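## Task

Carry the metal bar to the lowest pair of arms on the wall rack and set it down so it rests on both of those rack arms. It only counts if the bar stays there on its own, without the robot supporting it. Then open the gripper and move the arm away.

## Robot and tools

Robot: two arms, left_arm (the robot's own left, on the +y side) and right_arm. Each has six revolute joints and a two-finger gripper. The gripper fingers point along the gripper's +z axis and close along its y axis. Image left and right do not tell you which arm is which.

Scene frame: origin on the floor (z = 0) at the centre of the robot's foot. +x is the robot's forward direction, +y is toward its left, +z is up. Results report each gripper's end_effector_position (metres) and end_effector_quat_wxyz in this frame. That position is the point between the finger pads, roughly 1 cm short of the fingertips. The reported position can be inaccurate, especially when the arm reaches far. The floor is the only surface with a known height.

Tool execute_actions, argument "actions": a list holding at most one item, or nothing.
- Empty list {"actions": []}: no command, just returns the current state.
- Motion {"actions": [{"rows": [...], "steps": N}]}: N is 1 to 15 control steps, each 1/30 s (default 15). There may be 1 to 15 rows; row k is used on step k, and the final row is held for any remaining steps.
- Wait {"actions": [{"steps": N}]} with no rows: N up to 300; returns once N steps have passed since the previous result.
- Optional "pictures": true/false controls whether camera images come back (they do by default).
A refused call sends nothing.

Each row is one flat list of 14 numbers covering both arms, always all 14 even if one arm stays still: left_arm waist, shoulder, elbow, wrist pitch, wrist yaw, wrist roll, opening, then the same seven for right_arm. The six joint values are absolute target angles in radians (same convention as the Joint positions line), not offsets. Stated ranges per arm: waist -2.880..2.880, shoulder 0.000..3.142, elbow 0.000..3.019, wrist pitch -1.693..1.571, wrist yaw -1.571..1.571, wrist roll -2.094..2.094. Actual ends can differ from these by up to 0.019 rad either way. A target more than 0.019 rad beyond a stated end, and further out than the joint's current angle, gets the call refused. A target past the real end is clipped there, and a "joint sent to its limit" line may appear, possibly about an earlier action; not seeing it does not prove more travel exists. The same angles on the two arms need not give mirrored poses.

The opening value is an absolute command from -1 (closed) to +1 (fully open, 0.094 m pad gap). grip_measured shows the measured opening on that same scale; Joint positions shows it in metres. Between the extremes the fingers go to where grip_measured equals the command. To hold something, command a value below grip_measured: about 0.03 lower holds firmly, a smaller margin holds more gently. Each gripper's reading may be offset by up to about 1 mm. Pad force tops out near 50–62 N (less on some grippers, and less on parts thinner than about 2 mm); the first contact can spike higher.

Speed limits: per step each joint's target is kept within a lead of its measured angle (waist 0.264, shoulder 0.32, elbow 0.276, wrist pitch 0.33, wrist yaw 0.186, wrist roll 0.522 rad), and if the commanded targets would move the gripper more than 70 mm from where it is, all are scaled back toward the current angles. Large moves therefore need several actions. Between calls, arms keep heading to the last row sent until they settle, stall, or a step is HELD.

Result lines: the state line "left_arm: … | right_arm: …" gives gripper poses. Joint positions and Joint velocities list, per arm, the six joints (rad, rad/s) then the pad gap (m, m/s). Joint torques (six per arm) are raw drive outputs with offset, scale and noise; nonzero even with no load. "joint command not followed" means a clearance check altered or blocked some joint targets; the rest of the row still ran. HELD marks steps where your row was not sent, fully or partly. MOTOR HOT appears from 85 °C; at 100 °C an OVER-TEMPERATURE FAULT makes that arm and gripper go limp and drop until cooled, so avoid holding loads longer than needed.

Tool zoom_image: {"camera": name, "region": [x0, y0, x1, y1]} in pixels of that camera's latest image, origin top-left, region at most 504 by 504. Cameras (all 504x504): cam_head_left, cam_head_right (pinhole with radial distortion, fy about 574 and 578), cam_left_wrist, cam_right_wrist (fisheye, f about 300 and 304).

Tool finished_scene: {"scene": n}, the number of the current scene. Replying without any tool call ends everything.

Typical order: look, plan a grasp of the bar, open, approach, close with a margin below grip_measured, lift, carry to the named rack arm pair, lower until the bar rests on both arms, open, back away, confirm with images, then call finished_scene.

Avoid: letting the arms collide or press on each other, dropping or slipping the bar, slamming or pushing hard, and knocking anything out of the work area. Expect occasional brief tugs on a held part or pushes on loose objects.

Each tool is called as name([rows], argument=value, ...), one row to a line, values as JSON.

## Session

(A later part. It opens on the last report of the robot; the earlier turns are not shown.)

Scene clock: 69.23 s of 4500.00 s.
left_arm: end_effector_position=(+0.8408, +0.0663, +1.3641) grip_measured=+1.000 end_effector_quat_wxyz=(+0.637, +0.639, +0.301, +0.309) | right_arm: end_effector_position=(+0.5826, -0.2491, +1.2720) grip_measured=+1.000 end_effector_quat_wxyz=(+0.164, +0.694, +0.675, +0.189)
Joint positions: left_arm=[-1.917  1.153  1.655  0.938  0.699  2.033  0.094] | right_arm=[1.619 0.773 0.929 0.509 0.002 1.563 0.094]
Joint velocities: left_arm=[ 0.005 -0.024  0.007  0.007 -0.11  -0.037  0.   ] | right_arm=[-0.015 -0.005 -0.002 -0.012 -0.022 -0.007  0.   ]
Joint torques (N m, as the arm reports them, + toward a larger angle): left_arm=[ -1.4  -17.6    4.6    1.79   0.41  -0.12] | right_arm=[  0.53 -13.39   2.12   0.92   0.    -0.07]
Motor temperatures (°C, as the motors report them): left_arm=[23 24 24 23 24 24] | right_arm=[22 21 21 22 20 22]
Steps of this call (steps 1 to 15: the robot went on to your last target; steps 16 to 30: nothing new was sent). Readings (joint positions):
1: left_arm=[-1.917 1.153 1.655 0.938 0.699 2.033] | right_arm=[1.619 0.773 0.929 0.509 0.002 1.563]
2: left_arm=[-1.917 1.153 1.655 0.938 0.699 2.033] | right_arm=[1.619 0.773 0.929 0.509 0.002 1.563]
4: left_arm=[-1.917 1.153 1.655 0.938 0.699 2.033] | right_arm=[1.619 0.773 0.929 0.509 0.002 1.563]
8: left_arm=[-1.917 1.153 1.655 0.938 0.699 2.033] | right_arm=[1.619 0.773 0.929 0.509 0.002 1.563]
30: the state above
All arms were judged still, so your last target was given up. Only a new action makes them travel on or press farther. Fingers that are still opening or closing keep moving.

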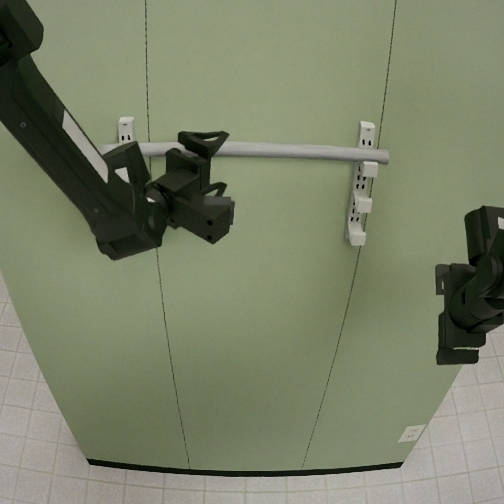

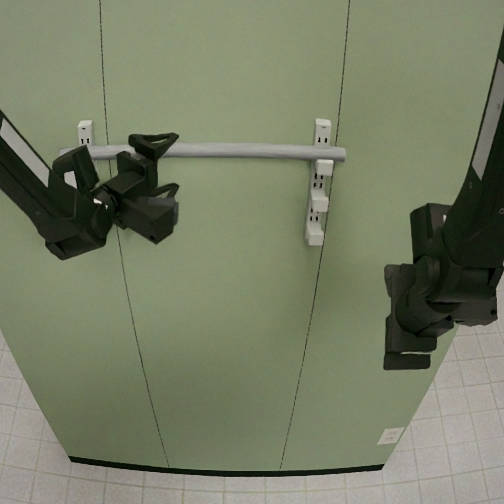

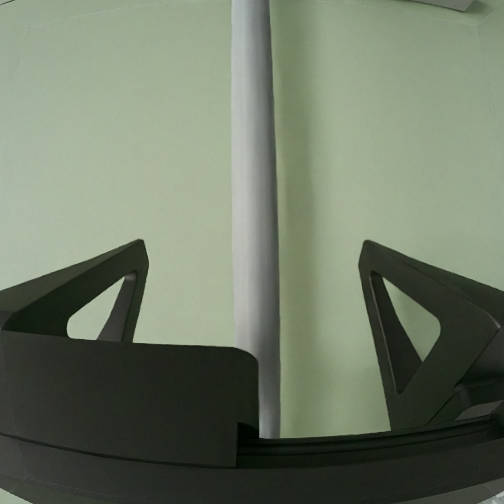

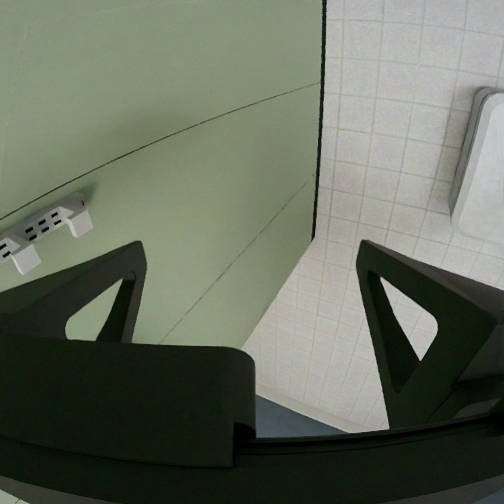

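execute_actions([
  {"rows": [[-1.91,1.185,1.80,0.836,0.7,2.04,1, 1.619,0.764,0.94,0.5,0,1.57,1]], "steps": 15},
], pictures=false)

execute_actions([
  {"steps": 30},
])

Scene clock: 72.70 s of 4500.00 s.
left_arm: end_effector_position=(+0.8711, +0.0674, +1.3618) grip_measured=+1.000 end_effector_quat_wxyz=(+0.636, +0.641, +0.303, +0.304) | right_arm: end_effector_position=(+0.5826, -0.2491, +1.2720) grip_measured=+1.000 end_effector_quat_wxyz=(+0.164, +0.694, +0.675, +0.189)
Joint positions: left_arm=[-1.917  1.185  1.774  0.84   0.701  2.033  0.094] | right_arm=[1.619 0.773 0.929 0.509 0.002 1.563 0.094]
Joint velocities: left_arm=[-0.015 -0.005 -0.012 -0.002  0.007  0.007  0.   ] | right_arm=[-0.005  0.015 -0.002 -0.002 -0.037  0.051  0.   ]
Joint torques (N m, as the arm reports them, + toward a larger angle): left_arm=[ -1.51 -18.38   5.78   1.73   0.33  -0.12] | right_arm=[  0.58 -13.86   2.09   0.84   0.02  -0.06]
Motor temperatures (°C, as the motors report them): left_arm=[23 24 24 23 24 24] | right_arm=[22 21 21 22 20 22]
Steps of this call (steps 1 to 89: nothing new was sent; steps 90 to 104: all 15 steps of this action). Readings (joint positions):
90: left_arm=[-1.917 1.155 1.666 0.923 0.701 2.033] | right_arm=[1.619 0.773 0.929 0.509 0.002 1.563]
91: left_arm=[-1.917 1.166 1.695 0.891 0.701 2.033] | right_arm=[1.619 0.773 0.929 0.509 0.002 1.563]
93: left_arm=[-1.917 1.183 1.749 0.855 0.701 2.033] | right_arm=[1.619 0.773 0.929 0.509 0.002 1.563]
97: left_arm=[-1.917 1.185 1.774 0.844 0.701 2.033] | right_arm=[1.619 0.773 0.929 0.509 0.002 1.563]
104: the state above

Scene clock: 73.70 s of 4500.00 s.
left_arm: end_effector_position=(+0.8711, +0.0674, +1.3618) grip_measured=+1.000 end_effector_quat_wxyz=(+0.636, +0.641, +0.303, +0.304) | right_arm: end_effector_position=(+0.5826, -0.2491, +1.2720) grip_measured=+1.000 end_effector_quat_wxyz=(+0.164, +0.694, +0.675, +0.189)
Joint positions: left_arm=[-1.917  1.185  1.774  0.84   0.701  2.033  0.094] | right_arm=[1.619 0.773 0.929 0.509 0.002 1.563 0.094]
Joint velocities: left_arm=[-0.015 -0.005 -0.002  0.002 -0.037 -0.007  0.   ] | right_arm=[-0.015  0.005  0.002 -0.002  0.007  0.022  0.   ]
Joint torques (N m, as the arm reports them, + toward a larger angle): left_arm=[ -1.4  -18.5    5.85   1.75   0.33  -0.12] | right_arm=[  0.7  -13.4    2.01   0.91   0.    -0.05]
Motor temperatures (°C, as the motors report them): left_arm=[23 24 24 23 24 24] | right_arm=[22 21 21 22 20 22]
Steps of this call (steps 1 to 15: the robot went on to your last target; steps 16 to 30: nothing new was sent). Readings (joint positions):
1: left_arm=[-1.917 1.185 1.774 0.840 0.701 2.033] | right_arm=[1.619 0.773 0.929 0.509 0.002 1.563]
2: left_arm=[-1.917 1.185 1.774 0.840 0.701 2.033] | right_arm=[1.619 0.773 0.929 0.509 0.002 1.563]
4: left_arm=[-1.917 1.185 1.774 0.840 0.701 2.033] | right_arm=[1.619 0.773 0.929 0.509 0.002 1.563]
8: left_arm=[-1.917 1.185 1.774 0.840 0.701 2.033] | right_arm=[1.619 0.773 0.929 0.509 0.002 1.563]
30: the state above
All arms were judged still, so your last target was given up. Only a new action makes them travel on or press farther. Fingers that are still opening or closing keep moving.

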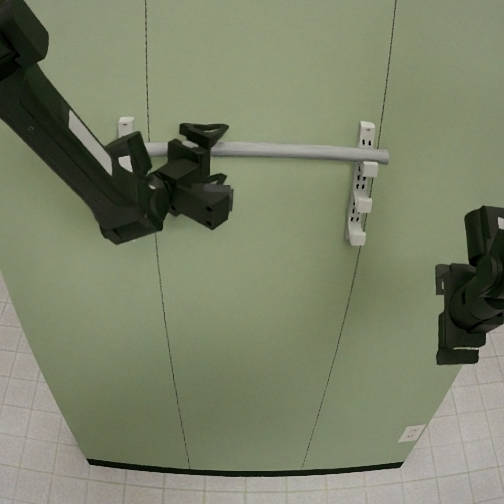

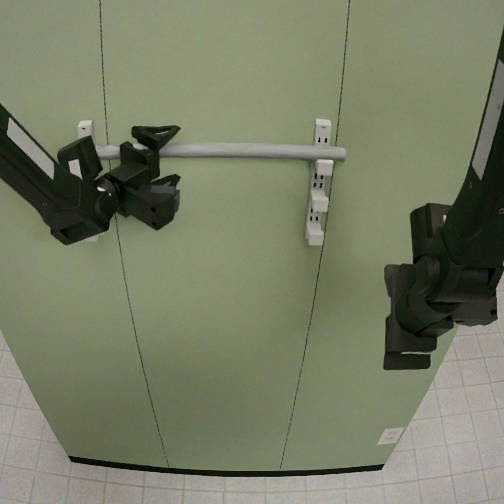

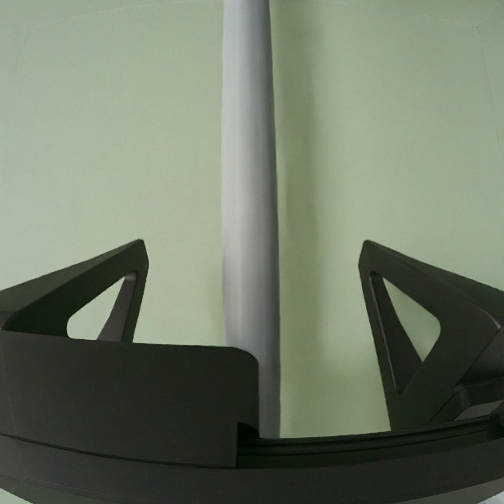

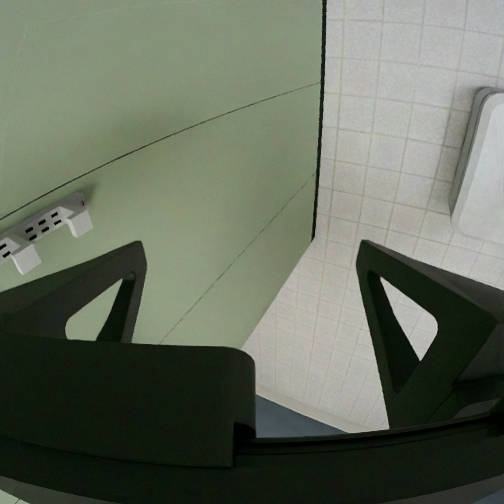

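execute_actions([
  {"rows": [[-1.91,1.195,1.85,0.80,0.7,2.04,1, 1.619,0.764,0.94,0.5,0,1.57,1]], "steps": 15},
], pictures=false)

execute_actions([
  {"rows": [[-1.91,1.195,1.85,0.80,0.7,2.04,-0.6, 1.619,0.764,0.94,0.5,0,1.57,1]], "steps": 15},
], pictures=false)

execute_actions([
  {"steps": 30},
])

Scene clock: 78.80 s of 4500.00 s.
left_arm: end_effector_position=(+0.8838, +0.0695, +1.3651) grip_measured=+1.000 end_effector_quat_wxyz=(+0.636, +0.641, +0.303, +0.304) | right_arm: end_effector_position=(+0.5826, -0.2491, +1.2720) grip_measured=+1.000 end_effector_quat_wxyz=(+0.164, +0.694, +0.675, +0.189)
Joint positions: left_arm=[-1.917  1.192  1.817  0.804  0.701  2.033  0.094] | right_arm=[1.619 0.773 0.929 0.509 0.002 1.563 0.094]
Joint velocities: left_arm=[-0.015  0.005 -0.007 -0.012  0.007 -0.037  0.   ] | right_arm=[-0.015  0.015 -0.007 -0.007 -0.037 -0.007  0.   ]
Joint torques (N m, as the arm reports them, + toward a larger angle): left_arm=[ -1.32 -19.33   6.74   1.73   0.32  -0.12] | right_arm=[  0.39 -13.86   2.09   0.85  -0.01  -0.06]
Motor temperatures (°C, as the motors report them): left_arm=[23 24 25 23 24 24] | right_arm=[22 21 21 22 20 22]
Steps of this call (steps 1 to 90: nothing new was sent; then 1.60 s passed at rest; steps 91 to 105: all 15 steps of this action). Readings (joint positions):
91: left_arm=[-1.917 1.185 1.778 0.835 0.701 2.033] | right_arm=[1.619 0.773 0.929 0.509 0.002 1.563]
92: left_arm=[-1.917 1.188 1.787 0.822 0.701 2.033] | right_arm=[1.619 0.773 0.929 0.509 0.002 1.563]
94: left_arm=[-1.917 1.192 1.804 0.809 0.701 2.033] | right_arm=[1.619 0.773 0.929 0.509 0.002 1.563]
98: left_arm=[-1.917 1.192 1.816 0.806 0.701 2.033] | right_arm=[1.619 0.773 0.929 0.509 0.002 1.563]
105: the state above

Scene clock: 79.30 s of 4500.00 s.
left_arm: end_effector_position=(+0.8836, +0.0694, +1.3640) grip_measured=-0.490 end_effector_quat_wxyz=(+0.637, +0.641, +0.307, +0.300) | right_arm: end_effector_position=(+0.5826, -0.2491, +1.2720) grip_measured=+1.000 end_effector_quat_wxyz=(+0.164, +0.694, +0.675, +0.189)
Joint positions: left_arm=[-1.916  1.192  1.817  0.801  0.7    2.026  0.024] | right_arm=[1.619 0.773 0.929 0.509 0.002 1.563 0.094]
Joint velocities: left_arm=[-0.005  0.005 -0.002  0.017  0.11  -0.066 -0.   ] | right_arm=[ 0.005 -0.005  0.027  0.007 -0.007  0.022  0.   ]
Joint torques (N m, as the arm reports them, + toward a larger angle): left_arm=[ -1.37 -18.52   6.66   1.91   0.39  -0.05] | right_arm=[  0.15 -14.07   2.05   0.82   0.02  -0.05]
Motor temperatures (°C, as the motors report them): left_arm=[23 24 25 23 24 24] | right_arm=[22 21 21 22 20 22]
Steps of this call (steps 1 to 15: all 15 steps of this action). Readings (joint positions):
1: left_arm=[-1.917 1.192 1.817 0.804 0.701 2.033] | right_arm=[1.619 0.773 0.929 0.509 0.002 1.563]
2: left_arm=[-1.917 1.192 1.817 0.804 0.701 2.033] | right_arm=[1.619 0.773 0.929 0.509 0.002 1.563]
4: left_arm=[-1.917 1.192 1.817 0.804 0.701 2.033] | right_arm=[1.619 0.773 0.929 0.509 0.002 1.563]
8: left_arm=[-1.916 1.192 1.817 0.801 0.700 2.028] | right_arm=[1.619 0.773 0.929 0.509 0.002 1.563]
15: the state above

Scene clock: 80.30 s of 4500.00 s.
left_arm: end_effector_position=(+0.8836, +0.0694, +1.3640) grip_measured=-0.490 end_effector_quat_wxyz=(+0.637, +0.641, +0.307, +0.300) | right_arm: end_effector_position=(+0.5826, -0.2491, +1.2720) grip_measured=+1.000 end_effector_quat_wxyz=(+0.164, +0.694, +0.675, +0.189)
Joint positions: left_arm=[-1.916  1.192  1.817  0.801  0.7    2.026  0.024] | right_arm=[1.619 0.773 0.929 0.509 0.002 1.563 0.094]
Joint velocities: left_arm=[ 0.005 -0.005 -0.007 -0.002  0.081 -0.037  0.   ] | right_arm=[ 0.005  0.005  0.017 -0.012  0.066 -0.022  0.   ]
Joint torques (N m, as the arm reports them, + toward a larger angle): left_arm=[ -1.37 -18.52   6.66   1.91   0.39  -0.05] | right_arm=[  0.33 -13.94   2.09   0.86   0.03  -0.06]
Motor temperatures (°C, as the motors report them): left_arm=[23 24 25 23 24 24] | right_arm=[22 21 21 22 20 22]
Steps of this call (steps 1 to 15: the robot went on to your last target; steps 16 to 30: nothing new was sent). Readings (joint positions):
1: left_arm=[-1.916 1.192 1.817 0.801 0.700 2.026] | right_arm=[1.619 0.773 0.929 0.509 0.002 1.563]
2: left_arm=[-1.916 1.192 1.817 0.801 0.700 2.026] | right_arm=[1.619 0.773 0.929 0.509 0.002 1.563]
4: left_arm=[-1.916 1.192 1.817 0.801 0.700 2.026] | right_arm=[1.619 0.773 0.929 0.509 0.002 1.563]
8: left_arm=[-1.916 1.192 1.817 0.801 0.700 2.026] | right_arm=[1.619 0.773 0.929 0.509 0.002 1.563]
30: the state above
All arms were judged still, so your last target was given up. Only a new action makes them travel on or press farther. Fingers that are still opening or closing keep moving.

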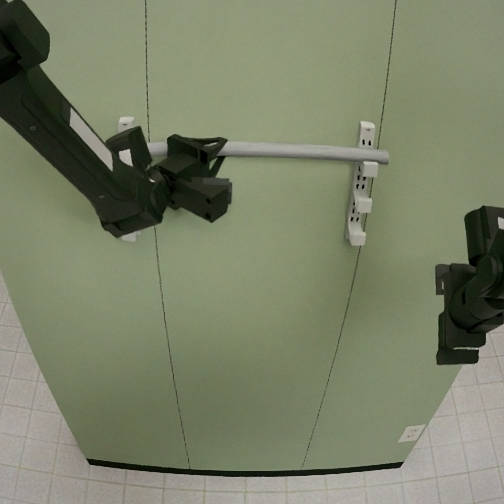

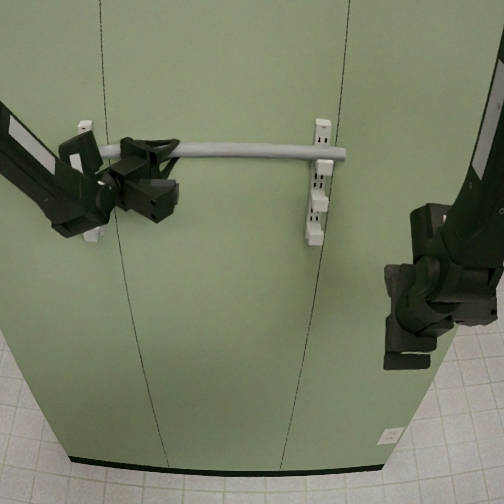

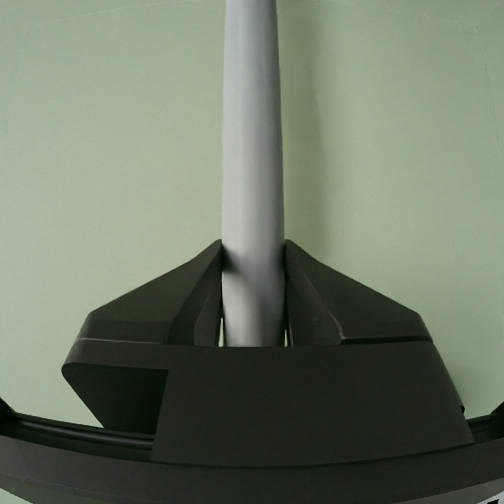

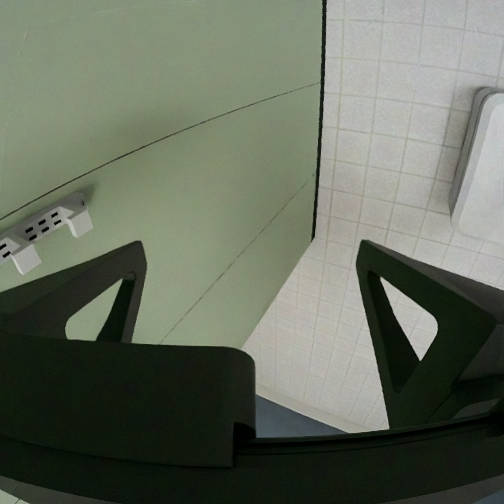

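execute_actions([
  {"rows": [[-1.91,1.10,1.755,0.80,0.7,2.04,-0.6, 1.619,0.764,0.94,0.5,0,1.57,1]], "steps": 15},
], pictures=false)

execute_actions([
  {"steps": 20},
])

Scene clock: 85.60 s of 4500.00 s.
left_arm: end_effector_position=(+0.8742, +0.0726, +1.3692) grip_measured=-0.490 end_effector_quat_wxyz=(+0.631, +0.648, +0.310, +0.294) | right_arm: end_effector_position=(+0.5826, -0.2491, +1.2720) grip_measured=+1.000 end_effector_quat_wxyz=(+0.164, +0.694, +0.675, +0.189)
Joint positions: left_arm=[-1.912  1.153  1.757  0.796  0.695  2.035  0.024] | right_arm=[1.619 0.773 0.929 0.509 0.002 1.563 0.094]
Joint velocities: left_arm=[ 0.005  0.005 -0.007  0.022  0.007  0.051  0.   ] | right_arm=[-0.015 -0.015 -0.027  0.007 -0.007  0.022  0.   ]
Joint torques (N m, as the arm reports them, + toward a larger angle): left_arm=[ -1.57 -22.43   4.     2.14   0.66  -0.13] | right_arm=[  0.54 -13.63   2.12   0.71   0.01  -0.07]
Motor temperatures (°C, as the motors report them): left_arm=[23 25 25 23 24 24] | right_arm=[22 21 21 22 20 22]
Steps of this call (steps 1 to 90: nothing new was sent; then 1.80 s passed at rest; steps 91 to 105: all 15 steps of this action). Readings (joint positions):
91: left_arm=[-1.916 1.189 1.809 0.801 0.698 2.026] | right_arm=[1.619 0.773 0.929 0.509 0.002 1.563]
92: left_arm=[-1.916 1.177 1.790 0.801 0.697 2.025] | right_arm=[1.619 0.773 0.929 0.509 0.002 1.563]
94: left_arm=[-1.916 1.161 1.762 0.798 0.696 2.027] | right_arm=[1.619 0.773 0.929 0.509 0.002 1.563]
98: left_arm=[-1.912 1.153 1.757 0.796 0.695 2.034] | right_arm=[1.619 0.773 0.929 0.509 0.002 1.563]
105: the state above

Scene clock: 86.27 s of 4500.00 s.
left_arm: end_effector_position=(+0.8742, +0.0726, +1.3692) grip_measured=-0.490 end_effector_quat_wxyz=(+0.631, +0.648, +0.310, +0.294) | right_arm: end_effector_position=(+0.5826, -0.2491, +1.2720) grip_measured=+1.000 end_effector_quat_wxyz=(+0.164, +0.694, +0.675, +0.189)
Joint positions: left_arm=[-1.912  1.153  1.757  0.796  0.695  2.035  0.024] | right_arm=[1.619 0.773 0.929 0.509 0.002 1.563 0.094]
Joint velocities: left_arm=[-0.005 -0.005 -0.007  0.007 -0.066 -0.007 -0.   ] | right_arm=[-0.015  0.005 -0.017  0.002 -0.081  0.051  0.   ]
Joint torques (N m, as the arm reports them, + toward a larger angle): left_arm=[ -1.62 -22.45   4.03   2.13   0.66  -0.13] | right_arm=[  0.4  -13.76   2.12   0.94  -0.01  -0.07]
Motor temperatures (°C, as the motors report them): left_arm=[23 25 25 23 24 24] | right_arm=[22 21 21 22 20 22]
Steps of this call (steps 1 to 15: the robot went on to your last target; steps 16 to 20: nothing new was sent). Readings (joint positions):
1: left_arm=[-1.912 1.153 1.757 0.796 0.695 2.035] | right_arm=[1.619 0.773 0.929 0.509 0.002 1.563]
2: left_arm=[-1.912 1.153 1.757 0.796 0.695 2.035] | right_arm=[1.619 0.773 0.929 0.509 0.002 1.563]
4: left_arm=[-1.912 1.153 1.757 0.796 0.695 2.035] | right_arm=[1.619 0.773 0.929 0.509 0.002 1.563]
8: left_arm=[-1.912 1.153 1.757 0.796 0.695 2.035] | right_arm=[1.619 0.773 0.929 0.509 0.002 1.563]
20: the state above
All arms were judged still, so your last target was given up. Only a new action makes them travel on or press farther. Fingers that are still opening or closing keep moving.

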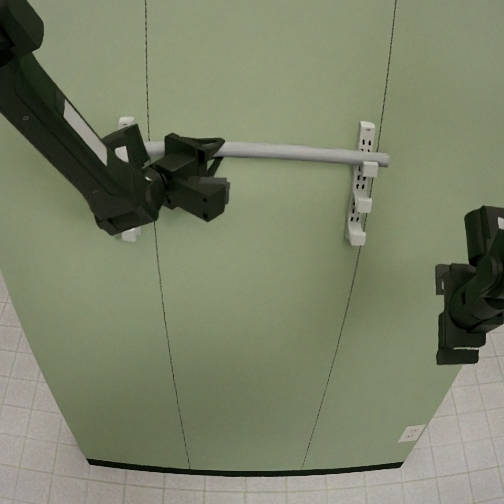

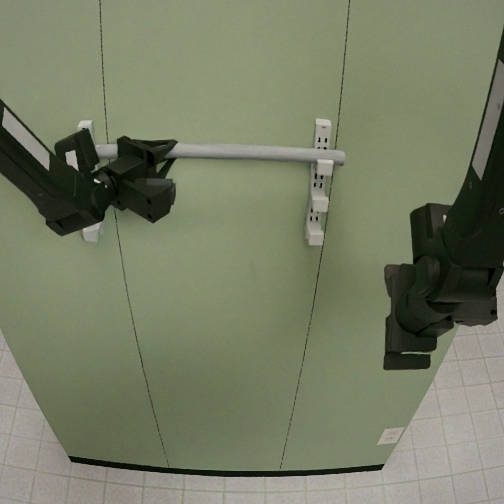

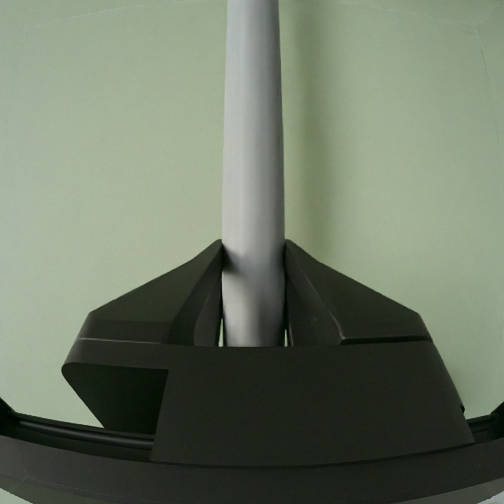

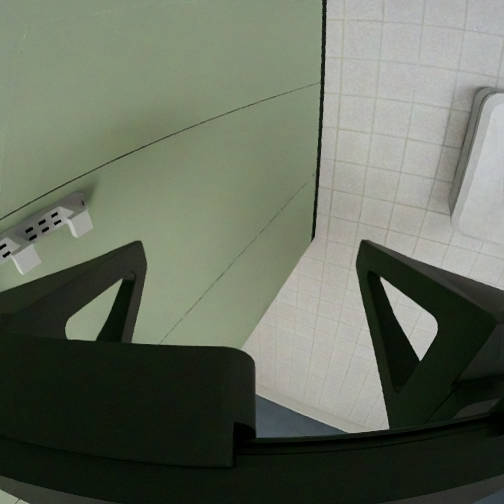

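execute_actions([
  {"rows": [[-1.91,1.035,1.72,0.80,0.7,2.04,-0.6, 1.619,0.764,0.94,0.5,0,1.57,1]], "steps": 15},
], pictures=false)

execute_actions([
  {"steps": 20},
])

Scene clock: 90.20 s of 4500.00 s.
left_arm: end_effector_position=(+0.8838, +0.0868, +1.4060) grip_measured=-0.490 end_effector_quat_wxyz=(+0.631, +0.644, +0.303, +0.309) | right_arm: end_effector_position=(+0.5826, -0.2491, +1.2720) grip_measured=+1.000 end_effector_quat_wxyz=(+0.164, +0.694, +0.675, +0.189)
Joint positions: left_arm=[-1.911  1.079  1.717  0.792  0.693  2.04   0.024] | right_arm=[1.619 0.773 0.929 0.509 0.002 1.563 0.094]
Joint velocities: left_arm=[-0.024 -0.005 -0.007 -0.017  0.095  0.081 -0.   ] | right_arm=[-0.015 -0.005 -0.012  0.007  0.051 -0.037  0.   ]
Joint torques (N m, as the arm reports them, + toward a larger angle): left_arm=[ -1.32 -22.43   4.85   2.27   0.75  -0.19] | right_arm=[  0.65 -14.17   2.1    0.87   0.01  -0.08]
Motor temperatures (°C, as the motors report them): left_arm=[23 25 25 23 24 24] | right_arm=[22 21 21 22 20 22]
Steps of this call (steps 1 to 90: nothing new was sent; then 0.43 s passed at rest; steps 91 to 105: all 15 steps of this action). Readings (joint positions):
91: left_arm=[-1.912 1.149 1.752 0.795 0.694 2.035] | right_arm=[1.619 0.773 0.929 0.509 0.002 1.563]
92: left_arm=[-1.912 1.140 1.739 0.794 0.691 2.036] | right_arm=[1.619 0.773 0.929 0.509 0.002 1.563]
94: left_arm=[-1.911 1.122 1.721 0.793 0.691 2.039] | right_arm=[1.619 0.773 0.929 0.509 0.002 1.563]
98: left_arm=[-1.911 1.095 1.717 0.792 0.693 2.040] | right_arm=[1.619 0.773 0.929 0.509 0.002 1.563]
105: the state above

Scene clock: 90.87 s of 4500.00 s.
left_arm: end_effector_position=(+0.8837, +0.0867, +1.4057) grip_measured=-0.490 end_effector_quat_wxyz=(+0.631, +0.644, +0.303, +0.308) | right_arm: end_effector_position=(+0.5826, -0.2491, +1.2720) grip_measured=+1.000 end_effector_quat_wxyz=(+0.164, +0.694, +0.675, +0.189)
Joint positions: left_arm=[-1.911  1.079  1.717  0.791  0.693  2.041  0.024] | right_arm=[1.619 0.773 0.929 0.509 0.002 1.563 0.094]
Joint velocities: left_arm=[-0.005  0.005 -0.012 -0.007 -0.066  0.022  0.   ] | right_arm=[-0.015 -0.005  0.002  0.007 -0.007 -0.037  0.   ]
Joint torques (N m, as the arm reports them, + toward a larger angle): left_arm=[ -1.39 -21.97   4.62   2.27   0.72  -0.18] | right_arm=[  0.22 -13.7    2.03   0.83   0.03  -0.06]
Motor temperatures (°C, as the motors report them): left_arm=[23 25 25 23 24 24] | right_arm=[22 21 21 22 20 22]
Steps of this call (steps 1 to 15: the robot went on to your last target; steps 16 to 20: nothing new was sent). Readings (joint positions):
1: left_arm=[-1.911 1.079 1.717 0.792 0.693 2.040] | right_arm=[1.619 0.773 0.929 0.509 0.002 1.563]
2: left_arm=[-1.911 1.079 1.717 0.791 0.693 2.040] | right_arm=[1.619 0.773 0.929 0.509 0.002 1.563]
4: left_arm=[-1.911 1.079 1.717 0.791 0.693 2.040] | right_arm=[1.619 0.773 0.929 0.509 0.002 1.563]
8: left_arm=[-1.911 1.079 1.717 0.791 0.693 2.041] | right_arm=[1.619 0.773 0.929 0.509 0.002 1.563]
20: the state above
All arms were judged still, so your last target was given up. Only a new action makes them travel on or press farther. Fingers that are still opening or closing keep moving.

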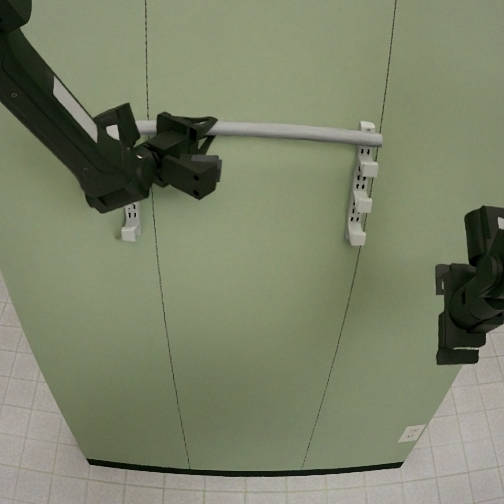

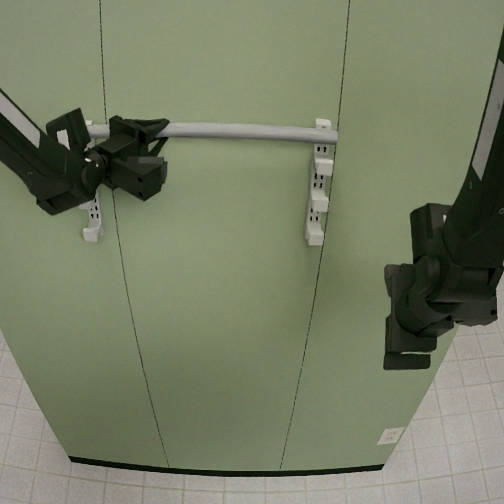

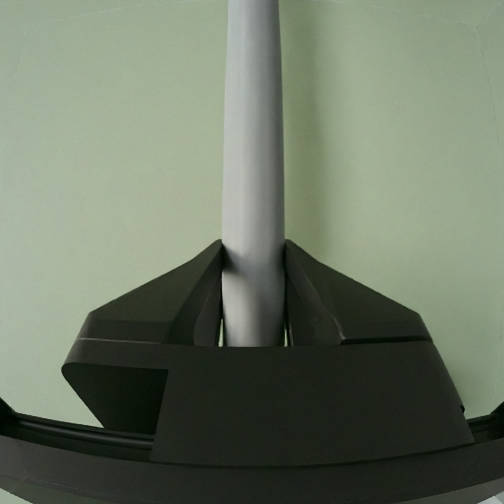

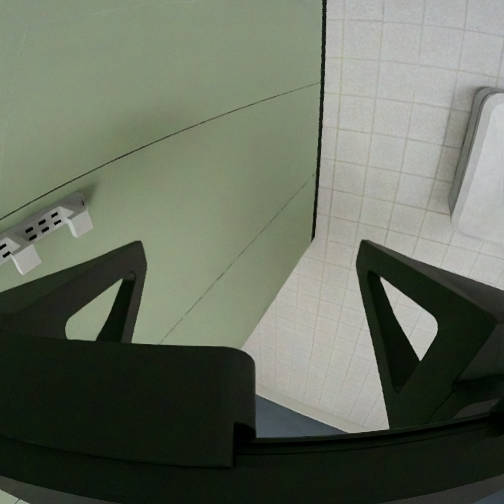

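execute_actions([
  {"rows": [[-1.91,0.94,1.39,1.03,0.7,2.04,-0.6, 1.619,0.764,0.94,0.5,0,1.57,1]], "steps": 15},
], pictures=false)

execute_actions([
  {"steps": 20},
], pictures=false)

Scene clock: 96.97 s of 4500.00 s.
left_arm: end_effector_position=(+0.7862, +0.0804, +1.4041) grip_measured=-0.490 end_effector_quat_wxyz=(+0.626, +0.654, +0.305, +0.296) | right_arm: end_effector_position=(+0.5826, -0.2491, +1.2720) grip_measured=+1.000 end_effector_quat_wxyz=(+0.164, +0.694, +0.675, +0.189)
Joint positions: left_arm=[-1.904  0.98   1.373  1.     0.696  2.048  0.024] | right_arm=[1.619 0.773 0.929 0.509 0.002 1.563 0.094]
Joint velocities: left_arm=[ 0.005 -0.024 -0.007  0.007  0.007  0.037 -0.   ] | right_arm=[-0.005  0.005 -0.012  0.002  0.007 -0.022  0.   ]
Joint torques (N m, as the arm reports them, + toward a larger angle): left_arm=[ -1.81 -19.18   4.23   3.32   0.59  -0.24] | right_arm=[  0.36 -13.79   2.05   0.8    0.    -0.05]
Motor temperatures (°C, as the motors report them): left_arm=[23 26 25 23 24 24] | right_arm=[22 21 21 22 20 22]
Steps of this call (steps 1 to 140: nothing new was sent; then 0.93 s passed at rest; steps 141 to 155: all 15 steps of this action). Readings (joint positions):
141: left_arm=[-1.904 1.056 1.683 0.822 0.683 2.047] | right_arm=[1.619 0.773 0.929 0.509 0.002 1.563]
142: left_arm=[-1.904 1.027 1.605 0.892 0.680 2.048] | right_arm=[1.619 0.773 0.929 0.509 0.002 1.563]
144: left_arm=[-1.904 0.973 1.450 0.972 0.692 2.048] | right_arm=[1.619 0.773 0.929 0.509 0.002 1.563]
148: left_arm=[-1.904 0.975 1.373 0.992 0.700 2.048] | right_arm=[1.619 0.773 0.929 0.509 0.002 1.563]
155: the state above

Scene clock: 97.63 s of 4500.00 s.
left_arm: end_effector_position=(+0.7862, +0.0804, +1.4041) grip_measured=-0.490 end_effector_quat_wxyz=(+0.626, +0.654, +0.305, +0.296) | right_arm: end_effector_position=(+0.5826, -0.2491, +1.2720) grip_measured=+1.000 end_effector_quat_wxyz=(+0.164, +0.694, +0.675, +0.189)
Joint positions: left_arm=[-1.904  0.98   1.373  1.     0.696  2.048  0.024] | right_arm=[1.619 0.773 0.929 0.509 0.002 1.563 0.094]
Joint velocities: left_arm=[-0.005 -0.015 -0.012 -0.017 -0.066 -0.051  0.   ] | right_arm=[-0.005 -0.005  0.012 -0.017 -0.081 -0.022  0.   ]
Joint torques (N m, as the arm reports them, + toward a larger angle): left_arm=[ -1.8  -19.73   4.16   3.19   0.59  -0.24] | right_arm=[  0.3  -13.87   2.18   0.8    0.03  -0.09]
Motor temperatures (°C, as the motors report them): left_arm=[23 26 25 23 24 24] | right_arm=[22 21 21 22 20 22]
Steps of this call (steps 1 to 15: the robot went on to your last target; steps 16 to 20: nothing new was sent). Readings (joint positions):
1: left_arm=[-1.904 0.980 1.373 1.000 0.696 2.048] | right_arm=[1.619 0.773 0.929 0.509 0.002 1.563]
2: left_arm=[-1.904 0.980 1.373 1.000 0.696 2.048] | right_arm=[1.619 0.773 0.929 0.509 0.002 1.563]
4: left_arm=[-1.904 0.980 1.373 1.000 0.696 2.048] | right_arm=[1.619 0.773 0.929 0.509 0.002 1.563]
8: left_arm=[-1.904 0.980 1.373 1.000 0.696 2.048] | right_arm=[1.619 0.773 0.929 0.509 0.002 1.563]
20: the state above
All arms were judged still, so your last target was given up. Only a new action makes them travel on or press farther. Fingers that are still opening or closing keep moving.

execute_actions([
  {"rows": [[-1.855,1.21,1.61,1.07,0.7,1.955,-0.6, 1.619,0.764,0.94,0.5,0,1.57,1]], "steps": 15},
], pictures=false)

execute_actions([
  {"rows": [[-1.80,1.439,1.86,1.13,0.7,1.87,-0.6, 1.619,0.764,0.94,0.5,0,1.57,1]], "steps": 15},
], pictures=false)

execute_actions([
  {"steps": 25},
])

Scene clock: 103.80 s of 4500.00 s.
left_arm: end_effector_position=(+0.7624, +0.0553, +1.2704) grip_measured=-0.490 end_effector_quat_wxyz=(+0.616, +0.667, +0.327, +0.263) | right_arm: end_effector_position=(+0.5826, -0.2491, +1.2720) grip_measured=+1.000 end_effector_quat_wxyz=(+0.164, +0.694, +0.675, +0.189)
Joint positions: left_arm=[-1.851  1.282  1.588  1.047  0.694  1.978  0.024] | right_arm=[1.619 0.773 0.929 0.509 0.002 1.563 0.094]
Joint velocities: left_arm=[-0.015 -0.015  0.002 -0.002  0.007  0.007  0.   ] | right_arm=[-0.005  0.005 -0.002 -0.012  0.037 -0.051  0.   ]
Joint torques (N m, as the arm reports them, + toward a larger angle): left_arm=[ -2.81 -21.57   3.89   2.77   0.71  -0.44] | right_arm=[  0.5  -14.08   2.09   0.9    0.01  -0.06]
Motor temperatures (°C, as the motors report them): left_arm=[23 26 25 23 24 24] | right_arm=[22 22 21 22 20 22]
Steps of this call (steps 1 to 120: nothing new was sent; then 1.67 s passed at rest; steps 121 to 135: all 15 steps of this action). Readings (joint positions):
121: left_arm=[-1.901 0.971 1.398 1.024 0.698 2.041] | right_arm=[1.619 0.773 0.929 0.509 0.002 1.563]
122: left_arm=[-1.895 0.999 1.441 1.036 0.703 2.028] | right_arm=[1.619 0.773 0.929 0.509 0.002 1.563]
124: left_arm=[-1.877 1.083 1.543 1.045 0.695 2.011] | right_arm=[1.619 0.773 0.929 0.509 0.002 1.563]
128: left_arm=[-1.853 1.207 1.607 1.047 0.690 1.989] | right_arm=[1.619 0.773 0.929 0.509 0.002 1.563]
135: the state above

Scene clock: 104.30 s of 4500.00 s.
left_arm: end_effector_position=(+0.7869, +0.0694, +1.2177) grip_measured=-0.490 end_effector_quat_wxyz=(+0.622, +0.653, +0.316, +0.294) | right_arm: end_effector_position=(+0.5826, -0.2491, +1.2720) grip_measured=+1.000 end_effector_quat_wxyz=(+0.164, +0.694, +0.675, +0.189)
Joint positions: left_arm=[-1.789  1.469  1.852  1.097  0.693  1.891  0.024] | right_arm=[1.619 0.773 0.929 0.509 0.002 1.563 0.094]
Joint velocities: left_arm=[-0.015 -0.015 -0.012 -0.017 -0.007  0.037 -0.   ] | right_arm=[-0.005 -0.015  0.007  0.007 -0.007 -0.051  0.   ]
Joint torques (N m, as the arm reports them, + toward a larger angle): left_arm=[ -2.65 -20.01   3.42   3.55   0.65  -0.24] | right_arm=[  0.54 -13.81   2.16   0.83  -0.01  -0.04]
Motor temperatures (°C, as the motors report them): left_arm=[23 26 25 23 24 24] | right_arm=[22 22 21 22 20 22]
Steps of this call (steps 1 to 15: all 15 steps of this action). Readings (joint positions):
1: left_arm=[-1.847 1.295 1.613 1.057 0.703 1.966] | right_arm=[1.619 0.773 0.929 0.509 0.002 1.563]
2: left_arm=[-1.840 1.332 1.684 1.078 0.709 1.946] | right_arm=[1.619 0.773 0.929 0.509 0.002 1.563]
4: left_arm=[-1.818 1.405 1.819 1.094 0.691 1.925] | right_arm=[1.619 0.773 0.929 0.509 0.002 1.563]
8: left_arm=[-1.790 1.446 1.852 1.097 0.691 1.904] | right_arm=[1.619 0.773 0.929 0.509 0.002 1.563]
15: the state above

Scene clock: 105.13 s of 4500.00 s.
left_arm: end_effector_position=(+0.7870, +0.0695, +1.2181) grip_measured=-0.490 end_effector_quat_wxyz=(+0.623, +0.652, +0.317, +0.294) | right_arm: end_effector_position=(+0.5826, -0.2491, +1.2720) grip_measured=+1.000 end_effector_quat_wxyz=(+0.164, +0.694, +0.675, +0.189)
Joint positions: left_arm=[-1.789  1.469  1.852  1.099  0.693  1.887  0.024] | right_arm=[1.619 0.773 0.929 0.509 0.002 1.563 0.094]
Joint velocities: left_arm=[-0.005 -0.005 -0.002 -0.012 -0.066 -0.037  0.   ] | right_arm=[ 0.005  0.005  0.002  0.007 -0.051 -0.037  0.   ]
Joint torques (N m, as the arm reports them, + toward a larger angle): left_arm=[ -3.35 -18.54   3.51   3.38   0.65  -0.32] | right_arm=[  0.5  -13.93   2.03   0.77   0.02  -0.08]
Motor temperatures (°C, as the motors report them): left_arm=[23 26 25 23 24 24] | right_arm=[22 22 21 22 20 22]
Steps of this call (steps 1 to 15: the robot went on to your last target; steps 16 to 25: nothing new was sent). Readings (joint positions):
1: left_arm=[-1.789 1.469 1.852 1.097 0.693 1.890] | right_arm=[1.619 0.773 0.929 0.509 0.002 1.563]
2: left_arm=[-1.789 1.469 1.852 1.098 0.693 1.890] | right_arm=[1.619 0.773 0.929 0.509 0.002 1.563]
4: left_arm=[-1.789 1.469 1.852 1.099 0.693 1.888] | right_arm=[1.619 0.773 0.929 0.509 0.002 1.563]
8: left_arm=[-1.789 1.469 1.852 1.099 0.693 1.888] | right_arm=[1.619 0.773 0.929 0.509 0.002 1.563]
25: the state above
All arms were judged still, so your last target was given up. Only a new action makes them travel on or press farther. Fingers that are still opening or closing keep moving.

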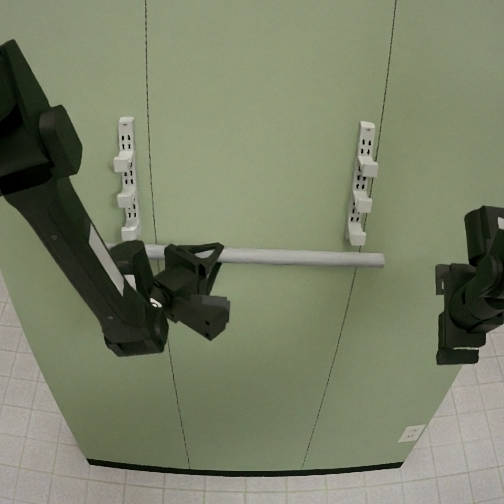

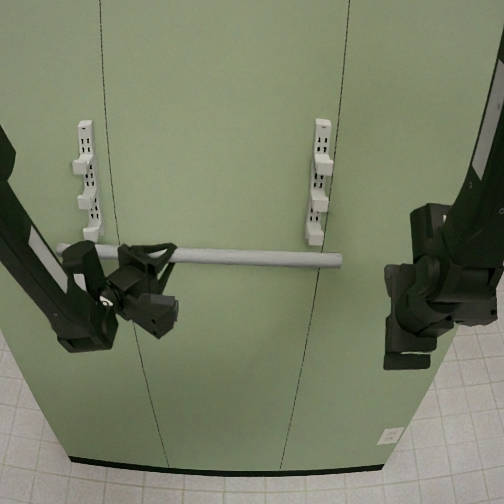

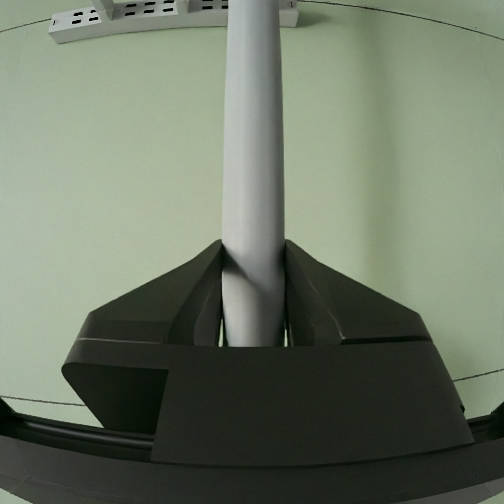

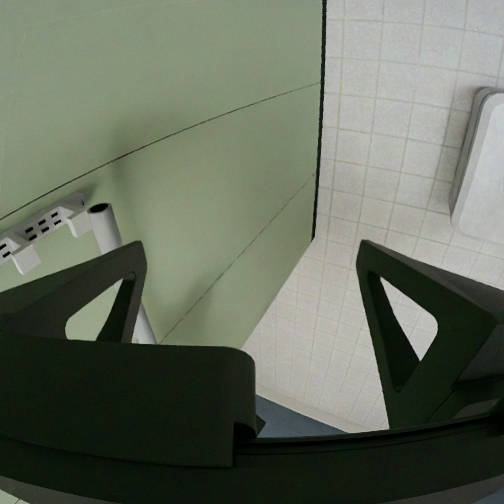

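execute_actions([
  {"rows": [[-1.80,1.40,1.94,1.07,0.7,1.87,-0.6, 1.619,0.764,0.94,0.5,0,1.57,1]], "steps": 15},
], pictures=false)

execute_actions([
  {"steps": 25},
])

Scene clock: 112.13 s of 4500.00 s.
left_arm: end_effector_position=(+0.8100, +0.0735, +1.2313) grip_measured=-0.490 end_effector_quat_wxyz=(+0.625, +0.649, +0.312, +0.302) | right_arm: end_effector_position=(+0.5826, -0.2491, +1.2720) grip_measured=+1.000 end_effector_quat_wxyz=(+0.164, +0.694, +0.675, +0.189)
Joint positions: left_arm=[-1.789  1.458  1.898  1.062  0.693  1.887  0.024] | right_arm=[1.619 0.773 0.929 0.509 0.002 1.563 0.094]
Joint velocities: left_arm=[ 0.005 -0.034  0.002  0.002 -0.037  0.007  0.   ] | right_arm=[-0.005  0.005 -0.027 -0.002 -0.095  0.007  0.   ]
Joint torques (N m, as the arm reports them, + toward a larger angle): left_arm=[ -3.18 -22.42   6.11   2.37   0.62  -0.32] | right_arm=[  0.21 -13.88   2.11   0.86   0.01  -0.04]
Motor temperatures (°C, as the motors report them): left_arm=[23 26 25 23 24 24] | right_arm=[22 22 21 22 20 22]
Steps of this call (steps 1 to 90: nothing new was sent; then 3.50 s passed at rest; steps 91 to 105: all 15 steps of this action). Readings (joint positions):
91: left_arm=[-1.789 1.469 1.855 1.096 0.693 1.887] | right_arm=[1.619 0.773 0.929 0.509 0.002 1.563]
92: left_arm=[-1.789 1.469 1.860 1.084 0.693 1.887] | right_arm=[1.619 0.773 0.929 0.509 0.002 1.563]
94: left_arm=[-1.789 1.469 1.871 1.070 0.693 1.887] | right_arm=[1.619 0.773 0.929 0.509 0.002 1.563]
98: left_arm=[-1.789 1.468 1.891 1.063 0.693 1.887] | right_arm=[1.619 0.773 0.929 0.509 0.002 1.563]
105: the state above

Scene clock: 112.97 s of 4500.00 s.
left_arm: end_effector_position=(+0.8116, +0.0740, +1.2332) grip_measured=-0.490 end_effector_quat_wxyz=(+0.625, +0.648, +0.311, +0.303) | right_arm: end_effector_position=(+0.5826, -0.2491, +1.2720) grip_measured=+1.000 end_effector_quat_wxyz=(+0.164, +0.694, +0.675, +0.189)
Joint positions: left_arm=[-1.789  1.456  1.899  1.062  0.693  1.887  0.024] | right_arm=[1.619 0.773 0.929 0.509 0.002 1.563 0.094]
Joint velocities: left_arm=[-0.005  0.015 -0.012  0.012 -0.051 -0.007  0.   ] | right_arm=[ 0.005 -0.015 -0.012 -0.002  0.066 -0.022  0.   ]
Joint torques (N m, as the arm reports them, + toward a larger angle): left_arm=[ -3.17 -21.41   6.38   2.38   0.62  -0.32] | right_arm=[  0.35 -14.05   1.97   0.85   0.    -0.07]
Motor temperatures (°C, as the motors report them): left_arm=[23 26 25 23 24 24] | right_arm=[22 22 21 22 20 22]
Steps of this call (steps 1 to 15: the robot went on to your last target; steps 16 to 25: nothing new was sent). Readings (joint positions):
1: left_arm=[-1.789 1.457 1.899 1.062 0.693 1.887] | right_arm=[1.619 0.773 0.929 0.509 0.002 1.563]
2: left_arm=[-1.789 1.457 1.899 1.062 0.693 1.887] | right_arm=[1.619 0.773 0.929 0.509 0.002 1.563]
4: left_arm=[-1.789 1.456 1.899 1.062 0.693 1.887] | right_arm=[1.619 0.773 0.929 0.509 0.002 1.563]
8: left_arm=[-1.789 1.456 1.899 1.062 0.693 1.887] | right_arm=[1.619 0.773 0.929 0.509 0.002 1.563]
25: the state above
All arms were judged still, so your last target was given up. Only a new action makes them travel on or press farther. Fingers that are still opening or closing keep moving.

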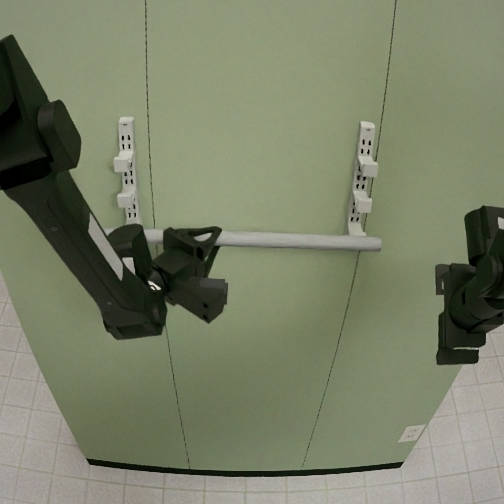

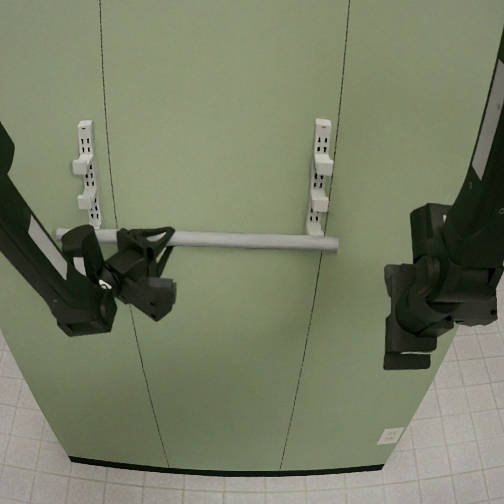

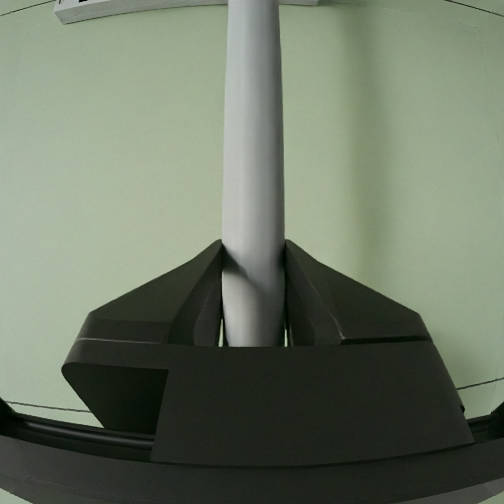

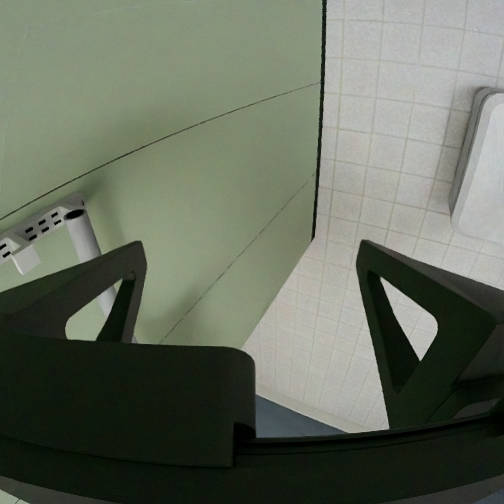

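execute_actions([
  {"rows": [[-1.80,1.38,1.97,1.05,0.7,1.87,-0.6, 1.619,0.764,0.94,0.5,0,1.57,1]], "steps": 15},
], pictures=false)

execute_actions([
  {"steps": 25},
])

Scene clock: 116.27 s of 4500.00 s.
left_arm: end_effector_position=(+0.8186, +0.0749, +1.2355) grip_measured=-0.490 end_effector_quat_wxyz=(+0.625, +0.649, +0.312, +0.302) | right_arm: end_effector_position=(+0.5826, -0.2491, +1.2720) grip_measured=+1.000 end_effector_quat_wxyz=(+0.164, +0.694, +0.675, +0.189)
Joint positions: left_arm=[-1.789  1.454  1.916  1.041  0.693  1.887  0.024] | right_arm=[1.619 0.773 0.929 0.509 0.002 1.563 0.094]
Joint velocities: left_arm=[-0.015 -0.005  0.007 -0.002 -0.022  0.037 -0.   ] | right_arm=[-0.005 -0.015  0.002 -0.002  0.051  0.022  0.   ]
Joint torques (N m, as the arm reports them, + toward a larger angle): left_arm=[ -2.94 -22.27   6.47   2.37   0.56  -0.29] | right_arm=[  0.47 -14.     2.11   0.87   0.02  -0.07]
Motor temperatures (°C, as the motors report them): left_arm=[23 26 25 23 24 24] | right_arm=[22 22 21 22 20 22]
Steps of this call (steps 1 to 84: nothing new was sent; steps 85 to 99: all 15 steps of this action). Readings (joint positions):
85: left_arm=[-1.789 1.456 1.900 1.060 0.693 1.887] | right_arm=[1.619 0.773 0.929 0.509 0.002 1.563]
86: left_arm=[-1.789 1.456 1.903 1.054 0.693 1.887] | right_arm=[1.619 0.773 0.929 0.509 0.002 1.563]
88: left_arm=[-1.789 1.456 1.907 1.046 0.693 1.887] | right_arm=[1.619 0.773 0.929 0.509 0.002 1.563]
92: left_arm=[-1.789 1.455 1.914 1.042 0.693 1.887] | right_arm=[1.619 0.773 0.929 0.509 0.002 1.563]
99: the state above

Scene clock: 117.10 s of 4500.00 s.
left_arm: end_effector_position=(+0.8189, +0.0750, +1.2359) grip_measured=-0.490 end_effector_quat_wxyz=(+0.625, +0.649, +0.311, +0.302) | right_arm: end_effector_position=(+0.5826, -0.2491, +1.2720) grip_measured=+1.000 end_effector_quat_wxyz=(+0.164, +0.694, +0.675, +0.189)
Joint positions: left_arm=[-1.789  1.453  1.916  1.041  0.693  1.887  0.024] | right_arm=[1.619 0.773 0.929 0.509 0.002 1.563 0.094]
Joint velocities: left_arm=[-0.015 -0.005 -0.007  0.012 -0.037 -0.007 -0.   ] | right_arm=[ 0.005 -0.005 -0.007 -0.002 -0.022 -0.022  0.   ]
Joint torques (N m, as the arm reports them, + toward a larger angle): left_arm=[ -2.96 -22.43   6.67   2.37   0.57  -0.29] | right_arm=[  0.31 -14.     2.11   0.83   0.    -0.06]
Motor temperatures (°C, as the motors report them): left_arm=[23 26 25 23 24 24] | right_arm=[22 22 21 22 20 22]
Steps of this call (steps 1 to 15: the robot went on to your last target; steps 16 to 25: nothing new was sent). Readings (joint positions):
1: left_arm=[-1.789 1.453 1.916 1.041 0.693 1.887] | right_arm=[1.619 0.773 0.929 0.509 0.002 1.563]
2: left_arm=[-1.789 1.453 1.916 1.041 0.693 1.887] | right_arm=[1.619 0.773 0.929 0.509 0.002 1.563]
4: left_arm=[-1.789 1.453 1.916 1.041 0.693 1.887] | right_arm=[1.619 0.773 0.929 0.509 0.002 1.563]
8: left_arm=[-1.789 1.453 1.916 1.041 0.693 1.887] | right_arm=[1.619 0.773 0.929 0.509 0.002 1.563]
25: the state above
All arms were judged still, so your last target was given up. Only a new action makes them travel on or press farther. Fingers that are still opening or closing keep moving.

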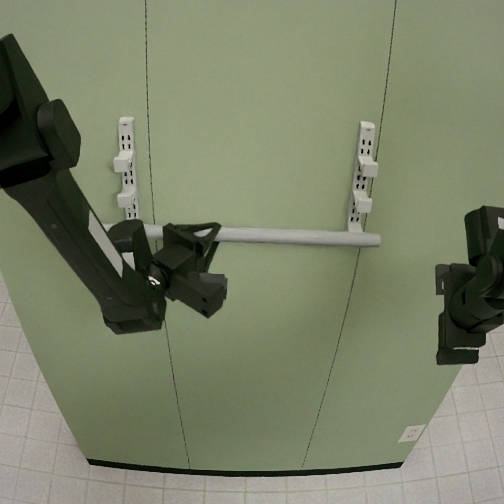

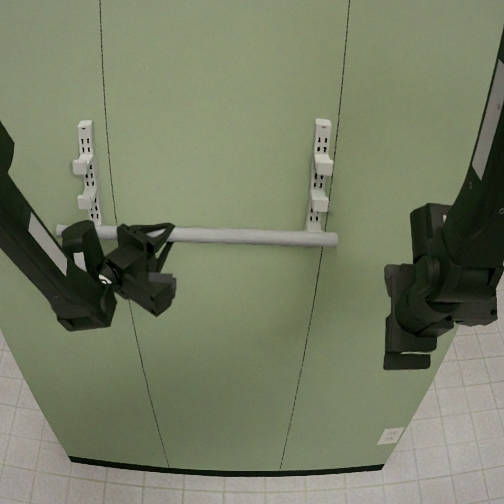

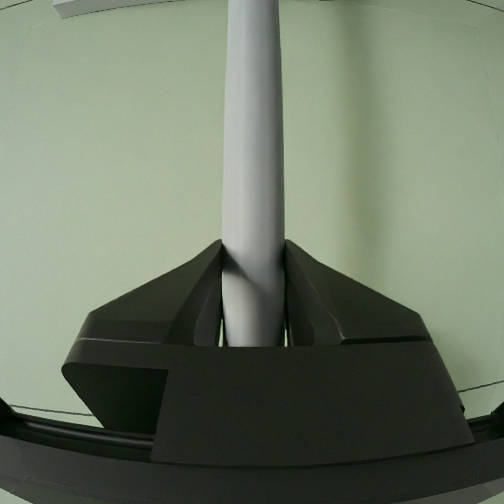

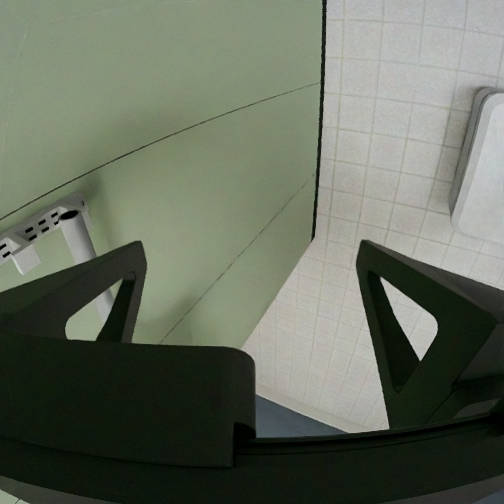

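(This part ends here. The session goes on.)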